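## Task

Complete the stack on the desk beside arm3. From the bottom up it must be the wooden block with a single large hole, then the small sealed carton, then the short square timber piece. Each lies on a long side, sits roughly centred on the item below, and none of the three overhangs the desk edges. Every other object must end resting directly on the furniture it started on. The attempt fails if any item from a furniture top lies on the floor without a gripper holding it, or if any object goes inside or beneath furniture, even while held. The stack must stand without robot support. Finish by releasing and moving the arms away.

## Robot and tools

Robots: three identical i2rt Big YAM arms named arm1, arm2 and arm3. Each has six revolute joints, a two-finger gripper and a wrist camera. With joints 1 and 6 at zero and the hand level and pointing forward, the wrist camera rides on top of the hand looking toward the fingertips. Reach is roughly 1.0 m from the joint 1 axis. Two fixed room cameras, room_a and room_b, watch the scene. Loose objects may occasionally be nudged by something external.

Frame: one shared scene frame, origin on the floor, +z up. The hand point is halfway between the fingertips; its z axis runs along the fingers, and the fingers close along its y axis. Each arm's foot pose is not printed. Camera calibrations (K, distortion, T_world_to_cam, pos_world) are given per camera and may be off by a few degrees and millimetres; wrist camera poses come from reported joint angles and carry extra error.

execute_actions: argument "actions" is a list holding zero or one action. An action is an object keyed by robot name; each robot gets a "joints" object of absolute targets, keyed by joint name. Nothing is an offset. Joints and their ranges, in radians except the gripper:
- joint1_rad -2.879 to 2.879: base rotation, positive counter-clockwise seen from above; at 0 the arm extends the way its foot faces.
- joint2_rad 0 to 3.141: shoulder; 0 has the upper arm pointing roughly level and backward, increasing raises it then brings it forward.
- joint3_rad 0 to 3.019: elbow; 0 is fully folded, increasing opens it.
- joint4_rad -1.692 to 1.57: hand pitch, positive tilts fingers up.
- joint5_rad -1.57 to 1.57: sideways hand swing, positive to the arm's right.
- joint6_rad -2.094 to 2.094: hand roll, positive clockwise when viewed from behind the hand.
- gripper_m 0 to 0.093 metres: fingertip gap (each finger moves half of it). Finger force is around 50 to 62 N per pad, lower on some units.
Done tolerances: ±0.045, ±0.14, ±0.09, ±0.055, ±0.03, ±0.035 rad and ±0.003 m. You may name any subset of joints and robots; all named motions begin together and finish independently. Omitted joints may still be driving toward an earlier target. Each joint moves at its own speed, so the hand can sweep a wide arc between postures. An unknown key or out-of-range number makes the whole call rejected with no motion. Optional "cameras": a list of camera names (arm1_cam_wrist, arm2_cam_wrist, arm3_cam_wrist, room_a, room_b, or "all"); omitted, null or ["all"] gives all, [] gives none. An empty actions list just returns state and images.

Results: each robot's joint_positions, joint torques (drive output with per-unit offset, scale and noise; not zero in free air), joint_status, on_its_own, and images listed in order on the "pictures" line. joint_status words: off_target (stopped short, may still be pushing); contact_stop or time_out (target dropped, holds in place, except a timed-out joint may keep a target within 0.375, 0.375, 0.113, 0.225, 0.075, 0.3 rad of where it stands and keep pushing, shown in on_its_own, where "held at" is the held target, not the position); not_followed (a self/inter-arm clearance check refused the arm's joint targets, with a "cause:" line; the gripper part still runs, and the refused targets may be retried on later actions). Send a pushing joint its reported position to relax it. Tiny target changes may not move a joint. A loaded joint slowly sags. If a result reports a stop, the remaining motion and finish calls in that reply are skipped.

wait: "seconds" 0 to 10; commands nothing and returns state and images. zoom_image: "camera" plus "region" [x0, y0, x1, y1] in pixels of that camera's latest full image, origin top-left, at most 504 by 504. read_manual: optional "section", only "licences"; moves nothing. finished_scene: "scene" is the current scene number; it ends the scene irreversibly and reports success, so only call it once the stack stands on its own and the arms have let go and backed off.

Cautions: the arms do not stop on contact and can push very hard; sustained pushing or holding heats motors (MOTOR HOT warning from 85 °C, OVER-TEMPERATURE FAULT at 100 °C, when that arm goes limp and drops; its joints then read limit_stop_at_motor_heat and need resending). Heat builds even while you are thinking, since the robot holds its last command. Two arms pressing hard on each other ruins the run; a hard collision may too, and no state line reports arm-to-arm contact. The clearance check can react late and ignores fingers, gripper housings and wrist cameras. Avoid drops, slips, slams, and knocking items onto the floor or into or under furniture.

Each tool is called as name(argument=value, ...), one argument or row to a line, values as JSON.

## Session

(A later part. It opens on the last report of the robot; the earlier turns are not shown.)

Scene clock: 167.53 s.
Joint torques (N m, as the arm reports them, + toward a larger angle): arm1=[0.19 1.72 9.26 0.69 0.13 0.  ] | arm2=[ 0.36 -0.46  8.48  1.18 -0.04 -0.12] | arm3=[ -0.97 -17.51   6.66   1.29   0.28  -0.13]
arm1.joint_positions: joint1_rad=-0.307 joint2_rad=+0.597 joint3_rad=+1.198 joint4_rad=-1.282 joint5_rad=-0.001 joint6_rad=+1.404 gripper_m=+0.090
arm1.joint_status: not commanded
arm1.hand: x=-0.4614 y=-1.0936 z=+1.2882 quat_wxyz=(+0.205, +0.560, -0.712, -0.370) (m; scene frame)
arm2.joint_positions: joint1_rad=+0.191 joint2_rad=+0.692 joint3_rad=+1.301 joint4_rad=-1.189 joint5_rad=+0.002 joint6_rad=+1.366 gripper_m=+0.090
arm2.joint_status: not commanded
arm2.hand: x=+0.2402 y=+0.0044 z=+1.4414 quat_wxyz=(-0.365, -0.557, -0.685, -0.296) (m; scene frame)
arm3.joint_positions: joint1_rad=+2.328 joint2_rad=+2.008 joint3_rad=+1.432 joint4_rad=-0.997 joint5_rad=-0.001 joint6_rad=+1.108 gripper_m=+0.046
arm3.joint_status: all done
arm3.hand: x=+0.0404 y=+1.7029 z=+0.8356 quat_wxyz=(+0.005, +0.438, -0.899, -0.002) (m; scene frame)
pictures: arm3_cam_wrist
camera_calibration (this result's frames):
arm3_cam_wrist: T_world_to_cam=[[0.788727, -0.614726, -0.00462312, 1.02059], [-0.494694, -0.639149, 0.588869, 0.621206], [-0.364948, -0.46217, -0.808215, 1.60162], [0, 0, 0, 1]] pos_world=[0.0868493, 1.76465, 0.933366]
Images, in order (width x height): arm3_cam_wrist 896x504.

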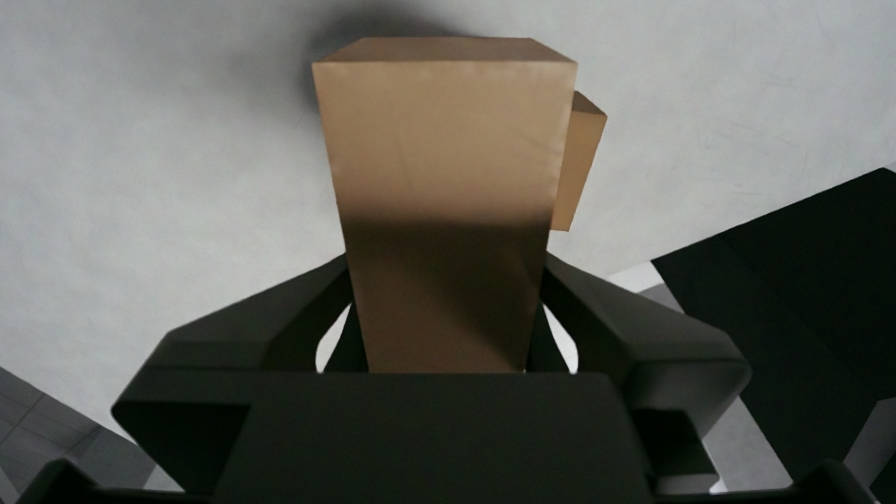

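Contact likely. Release.

execute_actions(
  actions=[
    {"arm3":{"joints":{"joint2_rad":2.008,"gripper_m":0.09}}},
  ],
  cameras=["arm3_cam_wrist"],
)

execute_actions(
  actions=[
    {"arm3":{"joints":{"joint2_rad":1.6,"joint4_rad":-1.3}}},
  ],
)

Scene clock: 169.37 s.
Joint torques (N m, as the arm reports them, + toward a larger angle): arm1=[0.25 1.65 9.22 0.68 0.12 0.  ] | arm2=[ 0.39 -0.45  8.48  1.18 -0.04 -0.12] | arm3=[ -0.96 -19.24   6.65   1.27   0.27  -0.13]
arm1.joint_positions: joint1_rad=-0.307 joint2_rad=+0.597 joint3_rad=+1.198 joint4_rad=-1.282 joint5_rad=-0.001 joint6_rad=+1.404 gripper_m=+0.090
arm1.joint_status: not commanded
arm1.hand: x=-0.4614 y=-1.0936 z=+1.2882 quat_wxyz=(+0.205, +0.560, -0.712, -0.370) (m; scene frame)
arm2.joint_positions: joint1_rad=+0.191 joint2_rad=+0.692 joint3_rad=+1.301 joint4_rad=-1.189 joint5_rad=+0.002 joint6_rad=+1.366 gripper_m=+0.090
arm2.joint_status: not commanded
arm2.hand: x=+0.2402 y=+0.0044 z=+1.4414 quat_wxyz=(-0.365, -0.557, -0.685, -0.296) (m; scene frame)
arm3.joint_positions: joint1_rad=+2.328 joint2_rad=+2.008 joint3_rad=+1.432 joint4_rad=-0.997 joint5_rad=-0.001 joint6_rad=+1.108 gripper_m=+0.090
arm3.joint_status: all done
arm3.hand: x=+0.0404 y=+1.7029 z=+0.8356 quat_wxyz=(+0.005, +0.438, -0.899, -0.002) (m; scene frame)
pictures: arm3_cam_wrist
camera_calibration (this result's frames):
arm3_cam_wrist: T_world_to_cam=[[0.788727, -0.614726, -0.00462312, 1.02059], [-0.494694, -0.639149, 0.588869, 0.621206], [-0.364948, -0.46217, -0.808215, 1.60162], [0, 0, 0, 1]] pos_world=[0.0868493, 1.76465, 0.933366]
Images, in order (width x height): arm3_cam_wrist 896x504.

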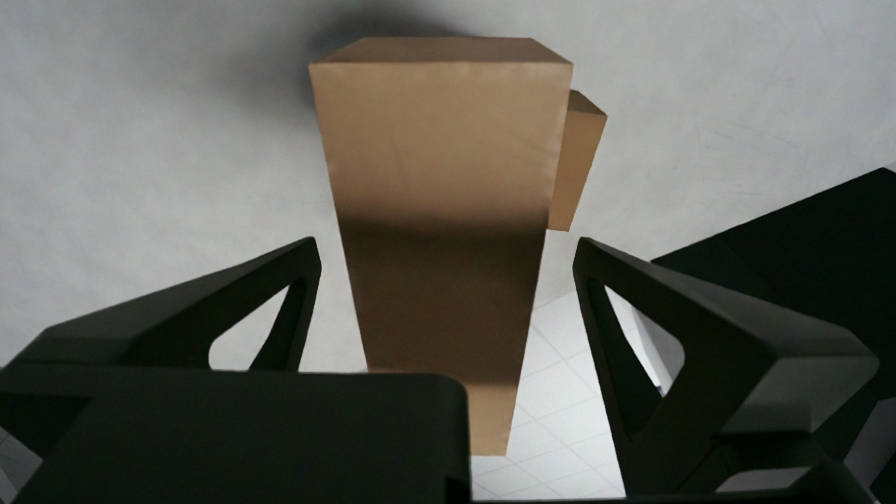

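Scene clock: 170.80 s.
Joint torques (N m, as the arm reports them, + toward a larger angle): arm1=[0.22 1.72 9.24 0.71 0.14 0.01] | arm2=[ 0.41 -0.47  8.48  1.18 -0.04 -0.12] | arm3=[ -0.99 -14.48   8.53  -0.07   0.27  -0.14]
arm1.joint_positions: joint1_rad=-0.307 joint2_rad=+0.597 joint3_rad=+1.198 joint4_rad=-1.282 joint5_rad=-0.001 joint6_rad=+1.404 gripper_m=+0.090
arm1.joint_status: not commanded
arm1.hand: x=-0.4614 y=-1.0936 z=+1.2882 quat_wxyz=(+0.205, +0.560, -0.712, -0.370) (m; scene frame)
arm2.joint_positions: joint1_rad=+0.191 joint2_rad=+0.692 joint3_rad=+1.301 joint4_rad=-1.189 joint5_rad=+0.002 joint6_rad=+1.366 gripper_m=+0.090
arm2.joint_status: not commanded
arm2.hand: x=+0.2402 y=+0.0044 z=+1.4414 quat_wxyz=(-0.365, -0.557, -0.685, -0.296) (m; scene frame)
arm3.joint_positions: joint1_rad=+2.328 joint2_rad=+1.600 joint3_rad=+1.424 joint4_rad=-1.283 joint5_rad=-0.001 joint6_rad=+1.108 gripper_m=+0.090
arm3.joint_status: all done
arm3.hand: x=+0.0680 y=+1.6493 z=+1.0405 quat_wxyz=(+0.004, +0.437, -0.897, -0.059) (m; scene frame)
pictures: arm1_cam_wrist, arm2_cam_wrist, arm3_cam_wrist, room_a, room_b
camera_calibration (this result's frames):
arm1_cam_wrist: T_world_to_cam=[[0.649551, -0.0940544, -0.754478, 1.16634], [0.184453, -0.943182, 0.276379, -1.29739], [-0.737604, -0.318688, -0.595297, 0.200777], [0, 0, 0, 1]] pos_world=[-0.370199, -1.04999, 1.35807]
arm2_cam_wrist: T_world_to_cam=[[-0.546645, -0.202129, -0.812603, 1.30575], [-0.574182, 0.796839, 0.18805, -0.132266], [0.609503, 0.569379, -0.551646, 0.773218], [0, 0, 0, 1]] pos_world=[0.166558, -0.0709295, 1.51247]
arm3_cam_wrist: T_world_to_cam=[[0.785332, -0.609754, -0.107022, 1.06537], [-0.467458, -0.697409, 0.543235, 0.621616], [-0.405877, -0.376592, -0.832732, 1.63962], [0, 0, 0, 1]] pos_world=[0.119396, 1.7006, 1.14169]
Images, in order (width x height): arm1_cam_wrist 896x504, arm2_cam_wrist 896x504, arm3_cam_wrist 896x504, room_a 896x504, room_b 896x504.

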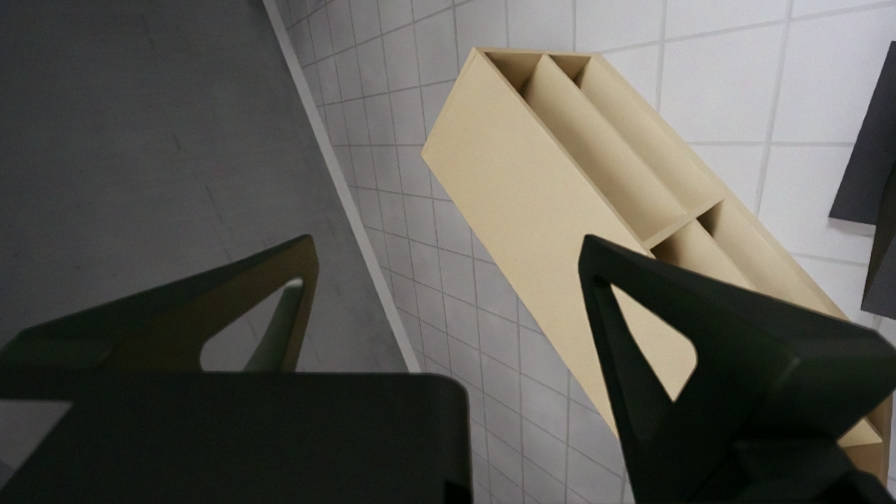

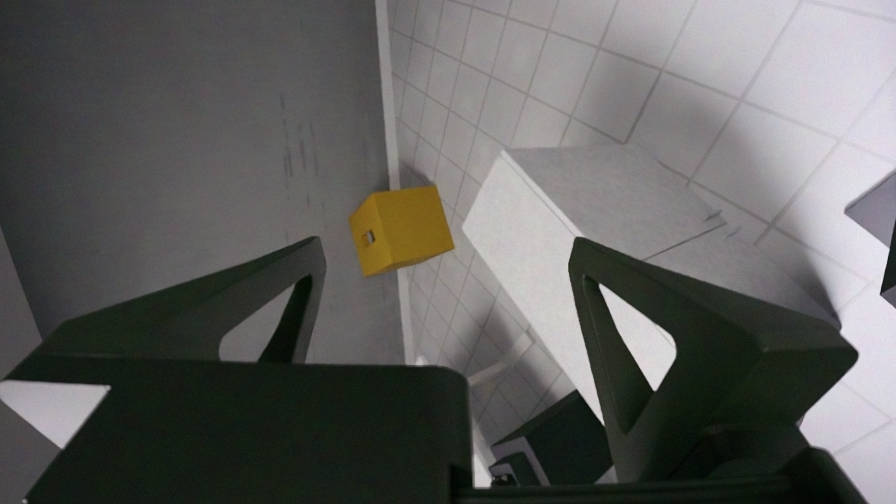

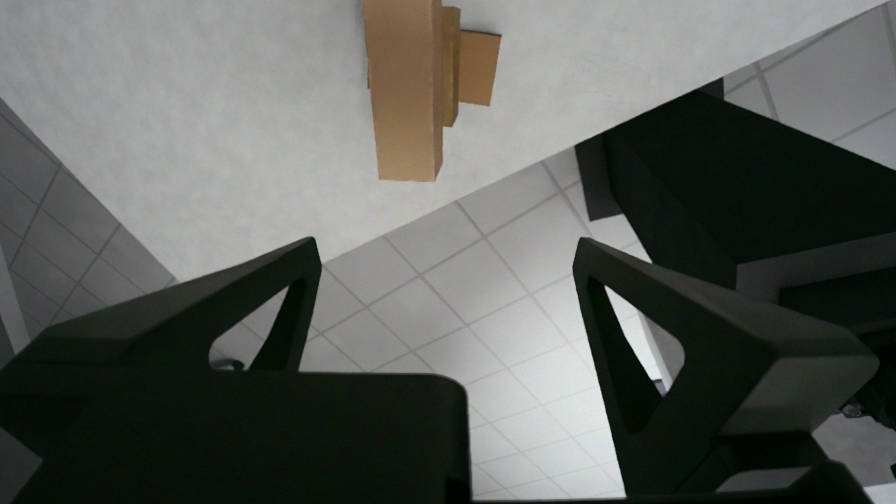

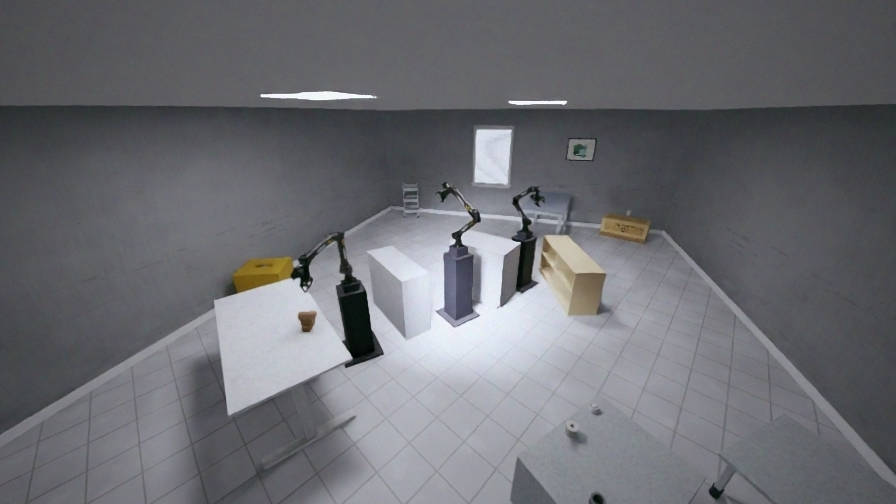

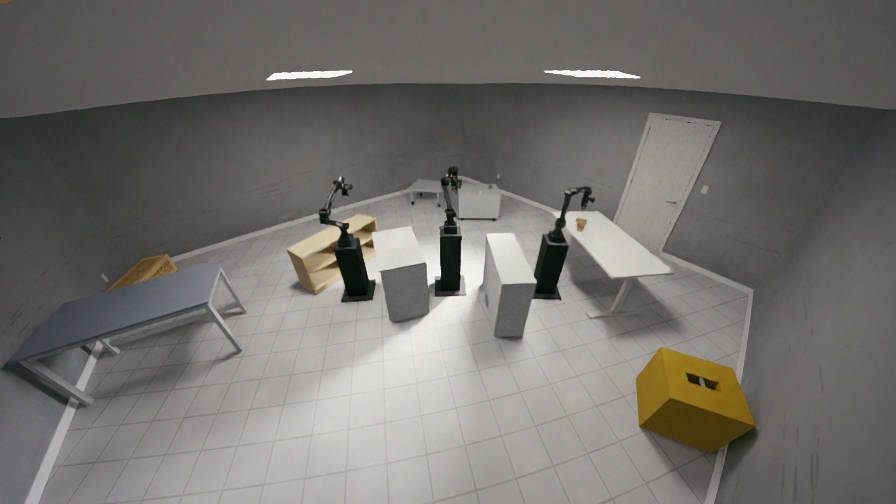

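zoom_image(
  camera="arm3_cam_wrist",
  region=[330, 0, 530, 200],
)

zoom_image(
  camera="room_a",
  region=[285, 300, 330, 345],
)

Region (330, 0, 530, 200) of arm3_cam_wrist's 896x504 image, scaled by 2.520, with more detail than that image has.

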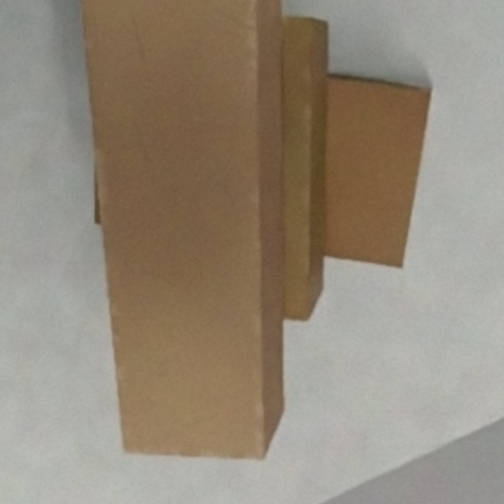

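Region (285, 300, 330, 345) of room_a's 896x504 image, scaled by 11.200, with more detail than that image has.

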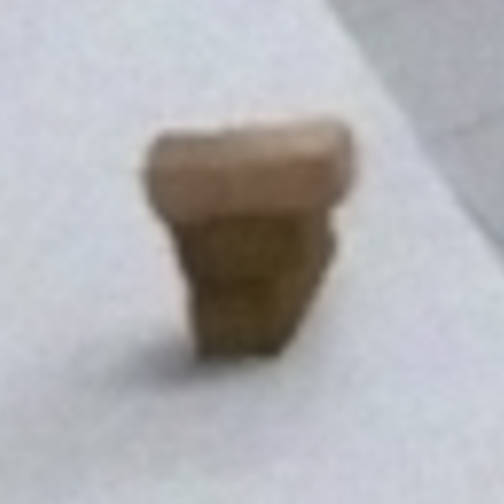

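execute_actions(
  actions=[
    {"arm3":{"joints":{"joint2_rad":1.80,"joint3_rad":1.70,"joint4_rad":-1.45,"joint6_rad":-0.463}}},
  ],
  cameras=["arm3_cam_wrist"],
)

zoom_image(
  camera="arm3_cam_wrist",
  region=[320, 0, 580, 220],
)

Scene clock: 178.17 s.
Joint torques (N m, as the arm reports them, + toward a larger angle): arm1=[ 0.12  1.55  9.25  0.67  0.14 -0.01] | arm2=[ 0.38 -0.42  8.48  1.18 -0.04 -0.12] | arm3=[ -1.   -18.56  11.64  -0.31   0.16  -0.14]
arm1.joint_positions: joint1_rad=-0.307 joint2_rad=+0.597 joint3_rad=+1.198 joint4_rad=-1.282 joint5_rad=-0.001 joint6_rad=+1.404 gripper_m=+0.090
arm1.joint_status: not commanded
arm1.hand: x=-0.4614 y=-1.0936 z=+1.2882 quat_wxyz=(+0.205, +0.560, -0.712, -0.370) (m; scene frame)
arm2.joint_positions: joint1_rad=+0.191 joint2_rad=+0.692 joint3_rad=+1.301 joint4_rad=-1.189 joint5_rad=+0.002 joint6_rad=+1.366 gripper_m=+0.090
arm2.joint_status: not commanded
arm2.hand: x=+0.2402 y=+0.0044 z=+1.4414 quat_wxyz=(-0.365, -0.557, -0.685, -0.296) (m; scene frame)
arm3.joint_positions: joint1_rad=+2.328 joint2_rad=+1.807 joint3_rad=+1.648 joint4_rad=-1.433 joint5_rad=-0.001 joint6_rad=-0.450 gripper_m=+0.090
arm3.joint_status: all done
arm3.hand: x=+0.0488 y=+1.6893 z=+1.0212 quat_wxyz=(+0.009, +0.943, -0.332, +0.002) (m; scene frame)
pictures: arm3_cam_wrist
camera_calibration (this result's frames):
arm3_cam_wrist: T_world_to_cam=[[0.625332, 0.780252, -0.0129027, -1.33364], [0.634384, -0.498658, 0.590675, 0.213062], [0.454441, -0.377553, -0.806806, 1.56408], [0, 0, 0, 1]] pos_world=[-0.0119787, 1.73734, 1.11885]
Images, in order (width x height): arm3_cam_wrist 896x504.

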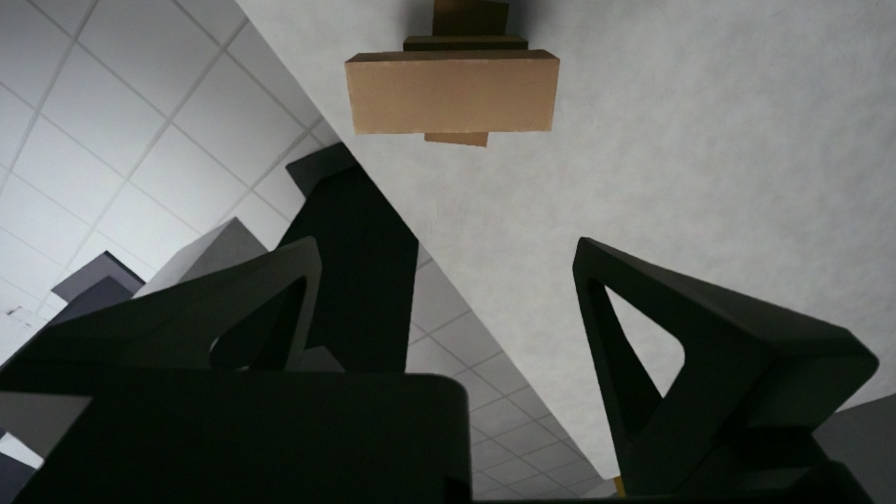

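Region (320, 0, 580, 220) of arm3_cam_wrist's 896x504 image, scaled by 1.938, with more detail than that image has; it fills the top 426 rows of this view, and the rest is white.

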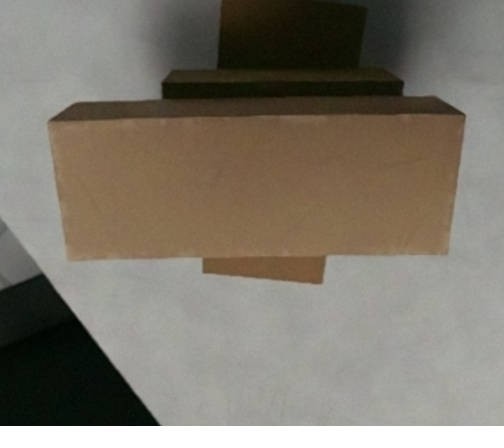

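execute_actions(
  actions=[
    {"arm3":{"joints":{"joint2_rad":1.915,"joint3_rad":1.49,"joint4_rad":-1.13,"joint6_rad":1.12}}},
  ],
  cameras=["arm3_cam_wrist"],
)

Scene clock: 185.80 s.
Joint torques (N m, as the arm reports them, + toward a larger angle): arm1=[0.27 1.7  9.24 0.7  0.13 0.  ] | arm2=[ 0.38 -0.47  8.48  1.18 -0.04 -0.12] | arm3=[ -0.99 -19.26   8.14   1.28   0.27   0.13]
arm1.joint_positions: joint1_rad=-0.307 joint2_rad=+0.597 joint3_rad=+1.198 joint4_rad=-1.282 joint5_rad=-0.001 joint6_rad=+1.404 gripper_m=+0.090
arm1.joint_status: not commanded
arm1.hand: x=-0.4614 y=-1.0936 z=+1.2882 quat_wxyz=(+0.205, +0.560, -0.712, -0.370) (m; scene frame)
arm2.joint_positions: joint1_rad=+0.191 joint2_rad=+0.692 joint3_rad=+1.301 joint4_rad=-1.189 joint5_rad=+0.002 joint6_rad=+1.366 gripper_m=+0.090
arm2.joint_status: not commanded
arm2.hand: x=+0.2402 y=+0.0044 z=+1.4414 quat_wxyz=(-0.365, -0.557, -0.685, -0.296) (m; scene frame)
arm3.joint_positions: joint1_rad=+2.328 joint2_rad=+1.920 joint3_rad=+1.479 joint4_rad=-1.148 joint5_rad=-0.001 joint6_rad=+1.107 gripper_m=+0.090
arm3.joint_status: all done
arm3.hand: x=+0.0443 y=+1.6962 z=+0.8990 quat_wxyz=(+0.005, +0.438, -0.899, +0.006) (m; scene frame)
pictures: arm3_cam_wrist
camera_calibration (this result's frames):
arm3_cam_wrist: T_world_to_cam=[[0.789268, -0.613978, 0.00934465, 0.99985], [-0.498088, -0.631243, 0.594508, 0.563128], [-0.359116, -0.473881, -0.804035, 1.667], [0, 0, 0, 1]] pos_world=[0.0899861, 1.75932, 0.996202]
Images, in order (width x height): arm3_cam_wrist 896x504.

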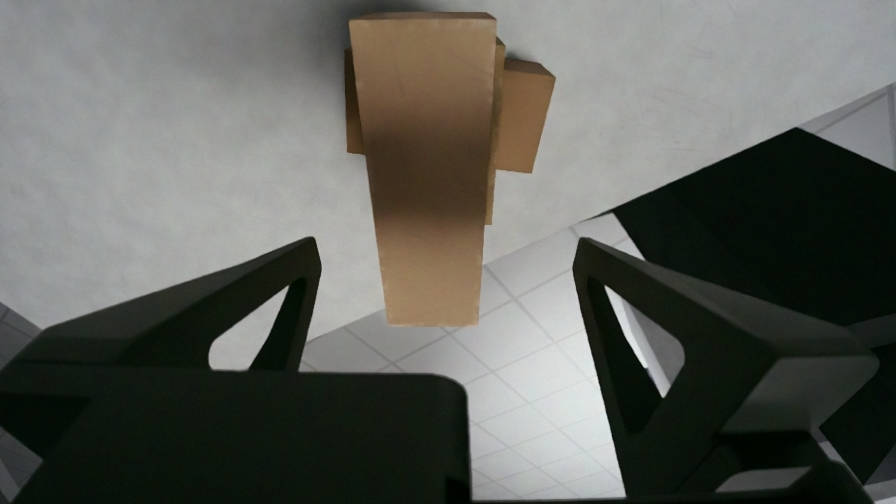

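execute_actions(
  actions=[
    {"arm3":{"joints":{"joint2_rad":2.0,"joint3_rad":1.435,"joint4_rad":-0.978}}},
  ],
  cameras=["arm3_cam_wrist"],
)

Scene clock: 188.03 s.
Joint torques (N m, as the arm reports them, + toward a larger angle): arm1=[0.32 1.62 9.23 0.66 0.13 0.  ] | arm2=[ 0.42 -0.46  8.48  1.19 -0.04 -0.12] | arm3=[ -0.95 -19.89   6.99   1.35   0.27   0.13]
arm1.joint_positions: joint1_rad=-0.307 joint2_rad=+0.597 joint3_rad=+1.198 joint4_rad=-1.282 joint5_rad=-0.001 joint6_rad=+1.404 gripper_m=+0.090
arm1.joint_status: not commanded
arm1.hand: x=-0.4614 y=-1.0936 z=+1.2882 quat_wxyz=(+0.205, +0.560, -0.712, -0.370) (m; scene frame)
arm2.joint_positions: joint1_rad=+0.191 joint2_rad=+0.692 joint3_rad=+1.301 joint4_rad=-1.189 joint5_rad=+0.002 joint6_rad=+1.366 gripper_m=+0.090
arm2.joint_status: not commanded
arm2.hand: x=+0.2402 y=+0.0044 z=+1.4414 quat_wxyz=(-0.365, -0.557, -0.685, -0.296) (m; scene frame)
arm3.joint_positions: joint1_rad=+2.328 joint2_rad=+2.007 joint3_rad=+1.433 joint4_rad=-0.997 joint5_rad=-0.001 joint6_rad=+1.108 gripper_m=+0.090
arm3.joint_status: all done
arm3.hand: x=+0.0400 y=+1.7037 z=+0.8370 quat_wxyz=(+0.005, +0.438, -0.899, -0.003) (m; scene frame)
pictures: arm3_cam_wrist
camera_calibration (this result's frames):
arm3_cam_wrist: T_world_to_cam=[[0.788699, -0.614731, -0.00769171, 1.02395], [-0.493847, -0.640957, 0.587613, 0.624804], [-0.366154, -0.459651, -0.809105, 1.59949], [0, 0, 0, 1]] pos_world=[0.0866334, 1.76513, 0.934893]
Images, in order (width x height): arm3_cam_wrist 896x504.

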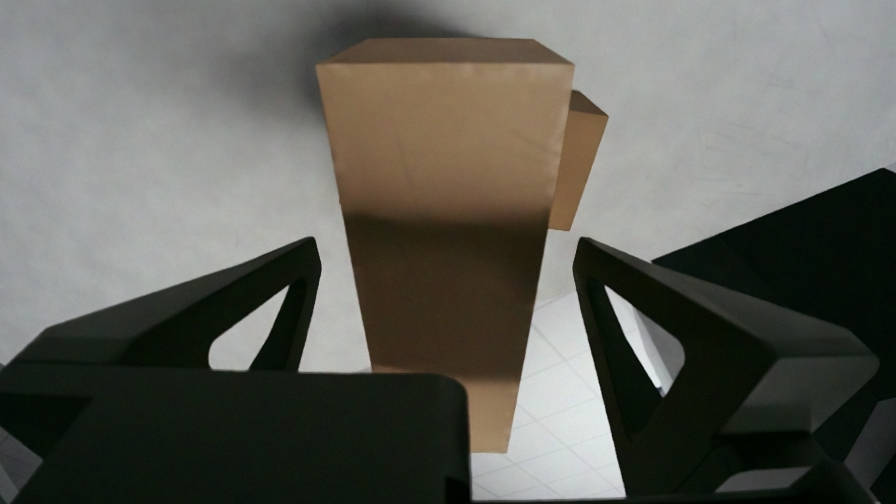

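execute_actions(
  actions=[
    {"arm3":{"joints":{"gripper_m":0.035}}},
  ],
  cameras=[],
)

execute_actions(
  actions=[
    {"arm3":{"joints":{"joint2_rad":1.98}}},
  ],
  cameras=[],
)

execute_actions(
  actions=[
    {"arm3":{"joints":{"joint1_rad":2.304}}},
  ],
  cameras=["arm3_cam_wrist"],
)

Scene clock: 192.27 s.
Joint torques (N m, as the arm reports them, + toward a larger angle): arm1=[ 0.23  1.69  9.23  0.69  0.13 -0.01] | arm2=[ 0.4  -0.45  8.49  1.18 -0.04 -0.12] | arm3=[ -0.96 -20.01   6.96   1.34   0.26   0.12]
arm1.joint_positions: joint1_rad=-0.307 joint2_rad=+0.597 joint3_rad=+1.198 joint4_rad=-1.282 joint5_rad=-0.001 joint6_rad=+1.404 gripper_m=+0.090
arm1.joint_status: not commanded
arm1.hand: x=-0.4614 y=-1.0936 z=+1.2882 quat_wxyz=(+0.205, +0.560, -0.712, -0.370) (m; scene frame)
arm2.joint_positions: joint1_rad=+0.191 joint2_rad=+0.692 joint3_rad=+1.301 joint4_rad=-1.189 joint5_rad=+0.002 joint6_rad=+1.366 gripper_m=+0.090
arm2.joint_status: not commanded
arm2.hand: x=+0.2402 y=+0.0044 z=+1.4414 quat_wxyz=(-0.365, -0.557, -0.685, -0.296) (m; scene frame)
arm3.joint_positions: joint1_rad=+2.328 joint2_rad=+2.007 joint3_rad=+1.433 joint4_rad=-0.996 joint5_rad=+0.000 joint6_rad=+1.108 gripper_m=+0.046
arm3.joint_status: gripper_m off_target (ended at +0.046, target +0.035)
arm3.hand: x=+0.0400 y=+1.7039 z=+0.8370 quat_wxyz=(+0.005, +0.438, -0.899, -0.004) (m; scene frame)
pictures: none
No camera images: the call's "cameras" was empty. Leave "cameras" out to get every camera's image.

Scene clock: 192.90 s.
Joint torques (N m, as the arm reports them, + toward a larger angle): arm1=[0.23 1.69 9.21 0.66 0.13 0.  ] | arm2=[ 0.4  -0.45  8.48  1.18 -0.04 -0.12] | arm3=[ -0.92 -21.2    7.03   1.35   0.26   0.12]
arm1.joint_positions: joint1_rad=-0.307 joint2_rad=+0.597 joint3_rad=+1.198 joint4_rad=-1.282 joint5_rad=-0.001 joint6_rad=+1.404 gripper_m=+0.090
arm1.joint_status: not commanded
arm1.hand: x=-0.4614 y=-1.0936 z=+1.2882 quat_wxyz=(+0.205, +0.560, -0.712, -0.370) (m; scene frame)
arm2.joint_positions: joint1_rad=+0.191 joint2_rad=+0.692 joint3_rad=+1.301 joint4_rad=-1.189 joint5_rad=+0.002 joint6_rad=+1.366 gripper_m=+0.090
arm2.joint_status: not commanded
arm2.hand: x=+0.2402 y=+0.0044 z=+1.4414 quat_wxyz=(-0.365, -0.557, -0.685, -0.296) (m; scene frame)
arm3.joint_positions: joint1_rad=+2.328 joint2_rad=+1.999 joint3_rad=+1.433 joint4_rad=-0.996 joint5_rad=+0.000 joint6_rad=+1.108 gripper_m=+0.046
arm3.joint_status: all done
arm3.hand: x=+0.0396 y=+1.7049 z=+0.8414 quat_wxyz=(+0.005, +0.438, -0.899, -0.008) (m; scene frame)
pictures: none
No camera images: the call's "cameras" was empty. Leave "cameras" out to get every camera's image.

Scene clock: 193.60 s.
Joint torques (N m, as the arm reports them, + toward a larger angle): arm1=[0.24 1.54 9.23 0.71 0.13 0.  ] | arm2=[ 0.36 -0.44  8.48  1.18 -0.04 -0.12] | arm3=[ -0.89 -21.22   7.01   1.35   0.26   0.12]
arm1.joint_positions: joint1_rad=-0.307 joint2_rad=+0.597 joint3_rad=+1.198 joint4_rad=-1.282 joint5_rad=-0.001 joint6_rad=+1.404 gripper_m=+0.090
arm1.joint_status: not commanded
arm1.hand: x=-0.4614 y=-1.0936 z=+1.2882 quat_wxyz=(+0.205, +0.560, -0.712, -0.370) (m; scene frame)
arm2.joint_positions: joint1_rad=+0.191 joint2_rad=+0.692 joint3_rad=+1.301 joint4_rad=-1.189 joint5_rad=+0.002 joint6_rad=+1.366 gripper_m=+0.090
arm2.joint_status: not commanded
arm2.hand: x=+0.2402 y=+0.0044 z=+1.4414 quat_wxyz=(-0.365, -0.557, -0.685, -0.296) (m; scene frame)
arm3.joint_positions: joint1_rad=+2.306 joint2_rad=+1.999 joint3_rad=+1.433 joint4_rad=-0.996 joint5_rad=+0.000 joint6_rad=+1.108 gripper_m=+0.046
arm3.joint_status: all done
arm3.hand: x=+0.0512 y=+1.7102 z=+0.8412 quat_wxyz=(+0.005, +0.428, -0.904, -0.008) (m; scene frame)
pictures: arm3_cam_wrist
camera_calibration (this result's frames):
arm3_cam_wrist: T_world_to_cam=[[0.774333, -0.632594, -0.0152369, 1.05684], [-0.506519, -0.634083, 0.584275, 0.623669], [-0.379271, -0.444706, -0.811413, 1.58704], [0, 0, 0, 1]] pos_world=[0.0994683, 1.76978, 0.93945]
Images, in order (width x height): arm3_cam_wrist 896x504.

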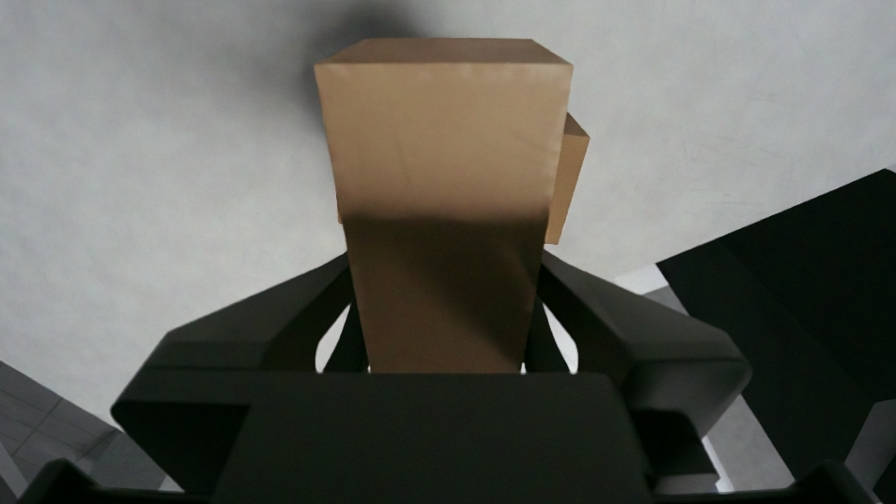

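execute_actions(
  actions=[
    {"arm3":{"joints":{"joint2_rad":2.025}}},
  ],
  cameras=[],
)

Scene clock: 195.23 s.
Joint torques (N m, as the arm reports them, + toward a larger angle): arm1=[0.25 1.62 9.25 0.69 0.13 0.  ] | arm2=[ 0.37 -0.45  8.48  1.18 -0.04 -0.12] | arm3=[ -0.81 -17.69   6.97   1.2    0.27   0.12]
arm1.joint_positions: joint1_rad=-0.307 joint2_rad=+0.597 joint3_rad=+1.198 joint4_rad=-1.282 joint5_rad=-0.001 joint6_rad=+1.404 gripper_m=+0.090
arm1.joint_status: not commanded
arm1.hand: x=-0.4614 y=-1.0936 z=+1.2882 quat_wxyz=(+0.205, +0.560, -0.712, -0.370) (m; scene frame)
arm2.joint_positions: joint1_rad=+0.191 joint2_rad=+0.692 joint3_rad=+1.301 joint4_rad=-1.189 joint5_rad=+0.002 joint6_rad=+1.366 gripper_m=+0.090
arm2.joint_status: not commanded
arm2.hand: x=+0.2402 y=+0.0044 z=+1.4414 quat_wxyz=(-0.365, -0.557, -0.685, -0.296) (m; scene frame)
arm3.joint_positions: joint1_rad=+2.306 joint2_rad=+2.007 joint3_rad=+1.433 joint4_rad=-0.993 joint5_rad=+0.000 joint6_rad=+1.108 gripper_m=+0.046
arm3.joint_status: all done
arm3.hand: x=+0.0513 y=+1.7098 z=+0.8365 quat_wxyz=(+0.005, +0.428, -0.904, -0.005) (m; scene frame)
pictures: none
No camera images: the call's "cameras" was empty. Leave "cameras" out to get every camera's image.

execute_actions(
  actions=[
    {"arm3":{"joints":{"joint2_rad":2.007,"gripper_m":0.09}}},
  ],
  cameras=[],
)

execute_actions(
  actions=[
    {"arm3":{"joints":{"joint2_rad":1.62,"joint4_rad":-1.25}}},
  ],
  cameras=["arm3_cam_wrist","room_a","room_b"],
)

zoom_image(
  camera="arm3_cam_wrist",
  region=[330, 0, 550, 220],
)

zoom_image(
  camera="room_a",
  region=[285, 300, 330, 345],
)

Scene clock: 198.93 s.
Joint torques (N m, as the arm reports them, + toward a larger angle): arm1=[ 0.2   1.67  9.21  0.67  0.13 -0.01] | arm2=[ 0.36 -0.47  8.47  1.18 -0.04 -0.12] | arm3=[ -0.75 -19.24   6.96   1.16   0.27   0.12]
arm1.joint_positions: joint1_rad=-0.307 joint2_rad=+0.597 joint3_rad=+1.198 joint4_rad=-1.282 joint5_rad=-0.001 joint6_rad=+1.404 gripper_m=+0.090
arm1.joint_status: not commanded
arm1.hand: x=-0.4614 y=-1.0936 z=+1.2882 quat_wxyz=(+0.205, +0.560, -0.712, -0.370) (m; scene frame)
arm2.joint_positions: joint1_rad=+0.191 joint2_rad=+0.692 joint3_rad=+1.301 joint4_rad=-1.189 joint5_rad=+0.002 joint6_rad=+1.366 gripper_m=+0.090
arm2.joint_status: not commanded
arm2.hand: x=+0.2402 y=+0.0044 z=+1.4414 quat_wxyz=(-0.365, -0.557, -0.685, -0.296) (m; scene frame)
arm3.joint_positions: joint1_rad=+2.306 joint2_rad=+2.007 joint3_rad=+1.433 joint4_rad=-0.993 joint5_rad=+0.000 joint6_rad=+1.109 gripper_m=+0.090
arm3.joint_status: all done
arm3.hand: x=+0.0513 y=+1.7098 z=+0.8365 quat_wxyz=(+0.005, +0.427, -0.904, -0.005) (m; scene frame)
pictures: none
No camera images: the call's "cameras" was empty. Leave "cameras" out to get every camera's image.

Scene clock: 200.30 s.
Joint torques (N m, as the arm reports them, + toward a larger angle): arm1=[0.3  1.61 9.22 0.68 0.14 0.  ] | arm2=[ 0.39 -0.47  8.49  1.18 -0.04 -0.12] | arm3=[ -0.87 -14.73   8.51  -0.01   0.27   0.11]
arm1.joint_positions: joint1_rad=-0.307 joint2_rad=+0.597 joint3_rad=+1.198 joint4_rad=-1.282 joint5_rad=-0.001 joint6_rad=+1.404 gripper_m=+0.090
arm1.joint_status: not commanded
arm1.hand: x=-0.4614 y=-1.0936 z=+1.2882 quat_wxyz=(+0.205, +0.560, -0.712, -0.370) (m; scene frame)
arm2.joint_positions: joint1_rad=+0.191 joint2_rad=+0.692 joint3_rad=+1.301 joint4_rad=-1.189 joint5_rad=+0.002 joint6_rad=+1.366 gripper_m=+0.090
arm2.joint_status: not commanded
arm2.hand: x=+0.2402 y=+0.0044 z=+1.4414 quat_wxyz=(-0.365, -0.557, -0.685, -0.296) (m; scene frame)
arm3.joint_positions: joint1_rad=+2.306 joint2_rad=+1.620 joint3_rad=+1.429 joint4_rad=-1.233 joint5_rad=+0.000 joint6_rad=+1.109 gripper_m=+0.090
arm3.joint_status: all done
arm3.hand: x=+0.0722 y=+1.6677 z=+1.0343 quat_wxyz=(+0.003, +0.426, -0.902, -0.076) (m; scene frame)
pictures: arm3_cam_wrist, room_a, room_b
camera_calibration (this result's frames):
arm3_cam_wrist: T_world_to_cam=[[0.768732, -0.62453, -0.137887, 1.13045], [-0.476487, -0.703057, 0.527893, 0.665712], [-0.426628, -0.340107, -0.838043, 1.58929], [0, 0, 0, 1]] pos_world=[0.12623, 1.71456, 1.13634]
Images, in order (width x height): arm3_cam_wrist 896x504, room_a 896x504, room_b 896x504.

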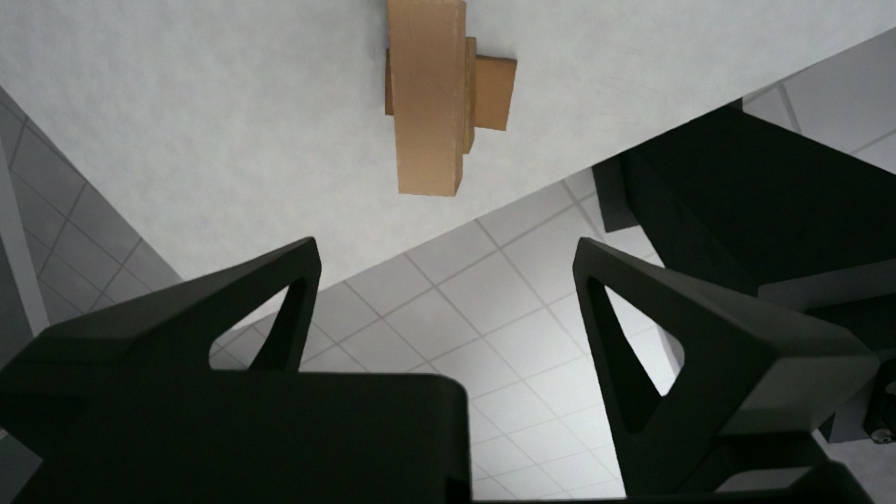

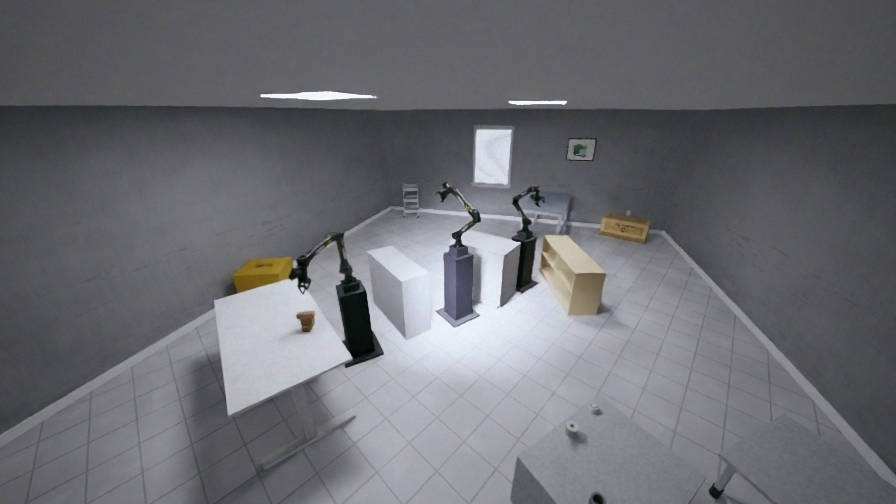

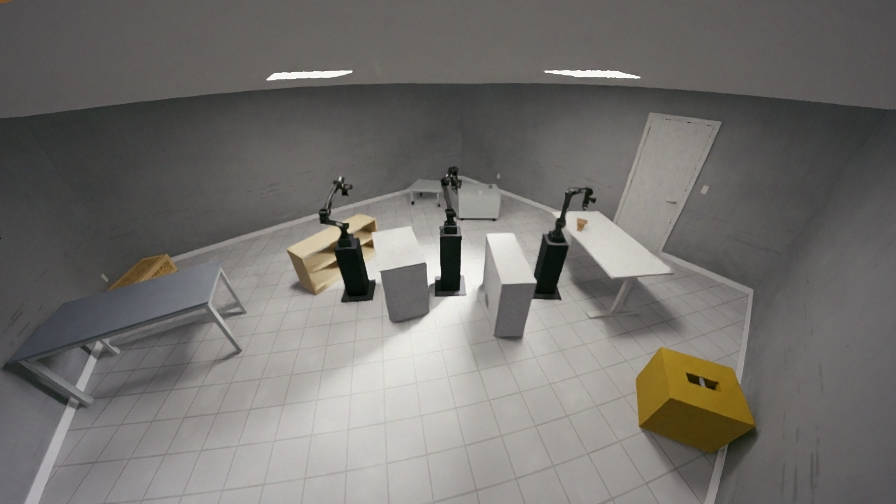

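Region (330, 0, 550, 220) of arm3_cam_wrist's 896x504 image, scaled by 2.291, with more detail than that image has.

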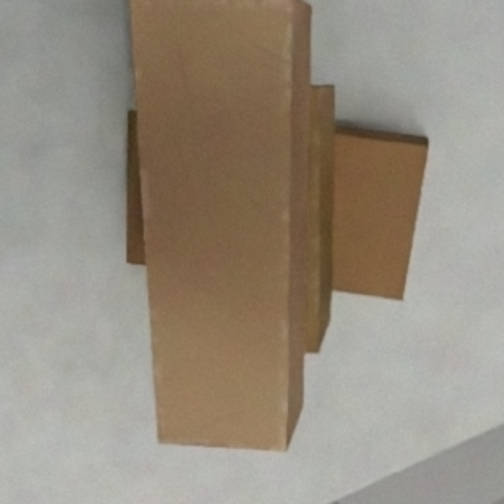

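Region (285, 300, 330, 345) of room_a's 896x504 image, scaled by 11.200, with more detail than that image has.

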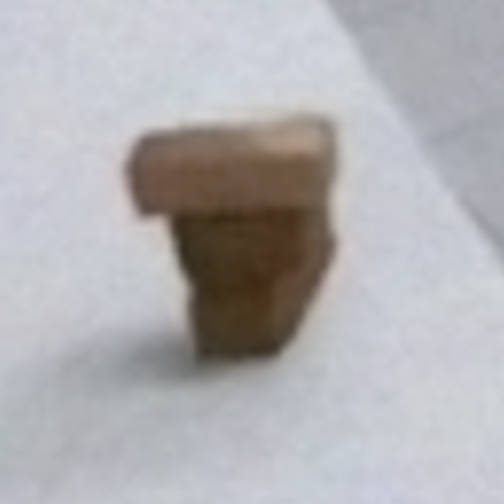

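finished_scene(
  scene=1,
)

The scene is finished: the task was done.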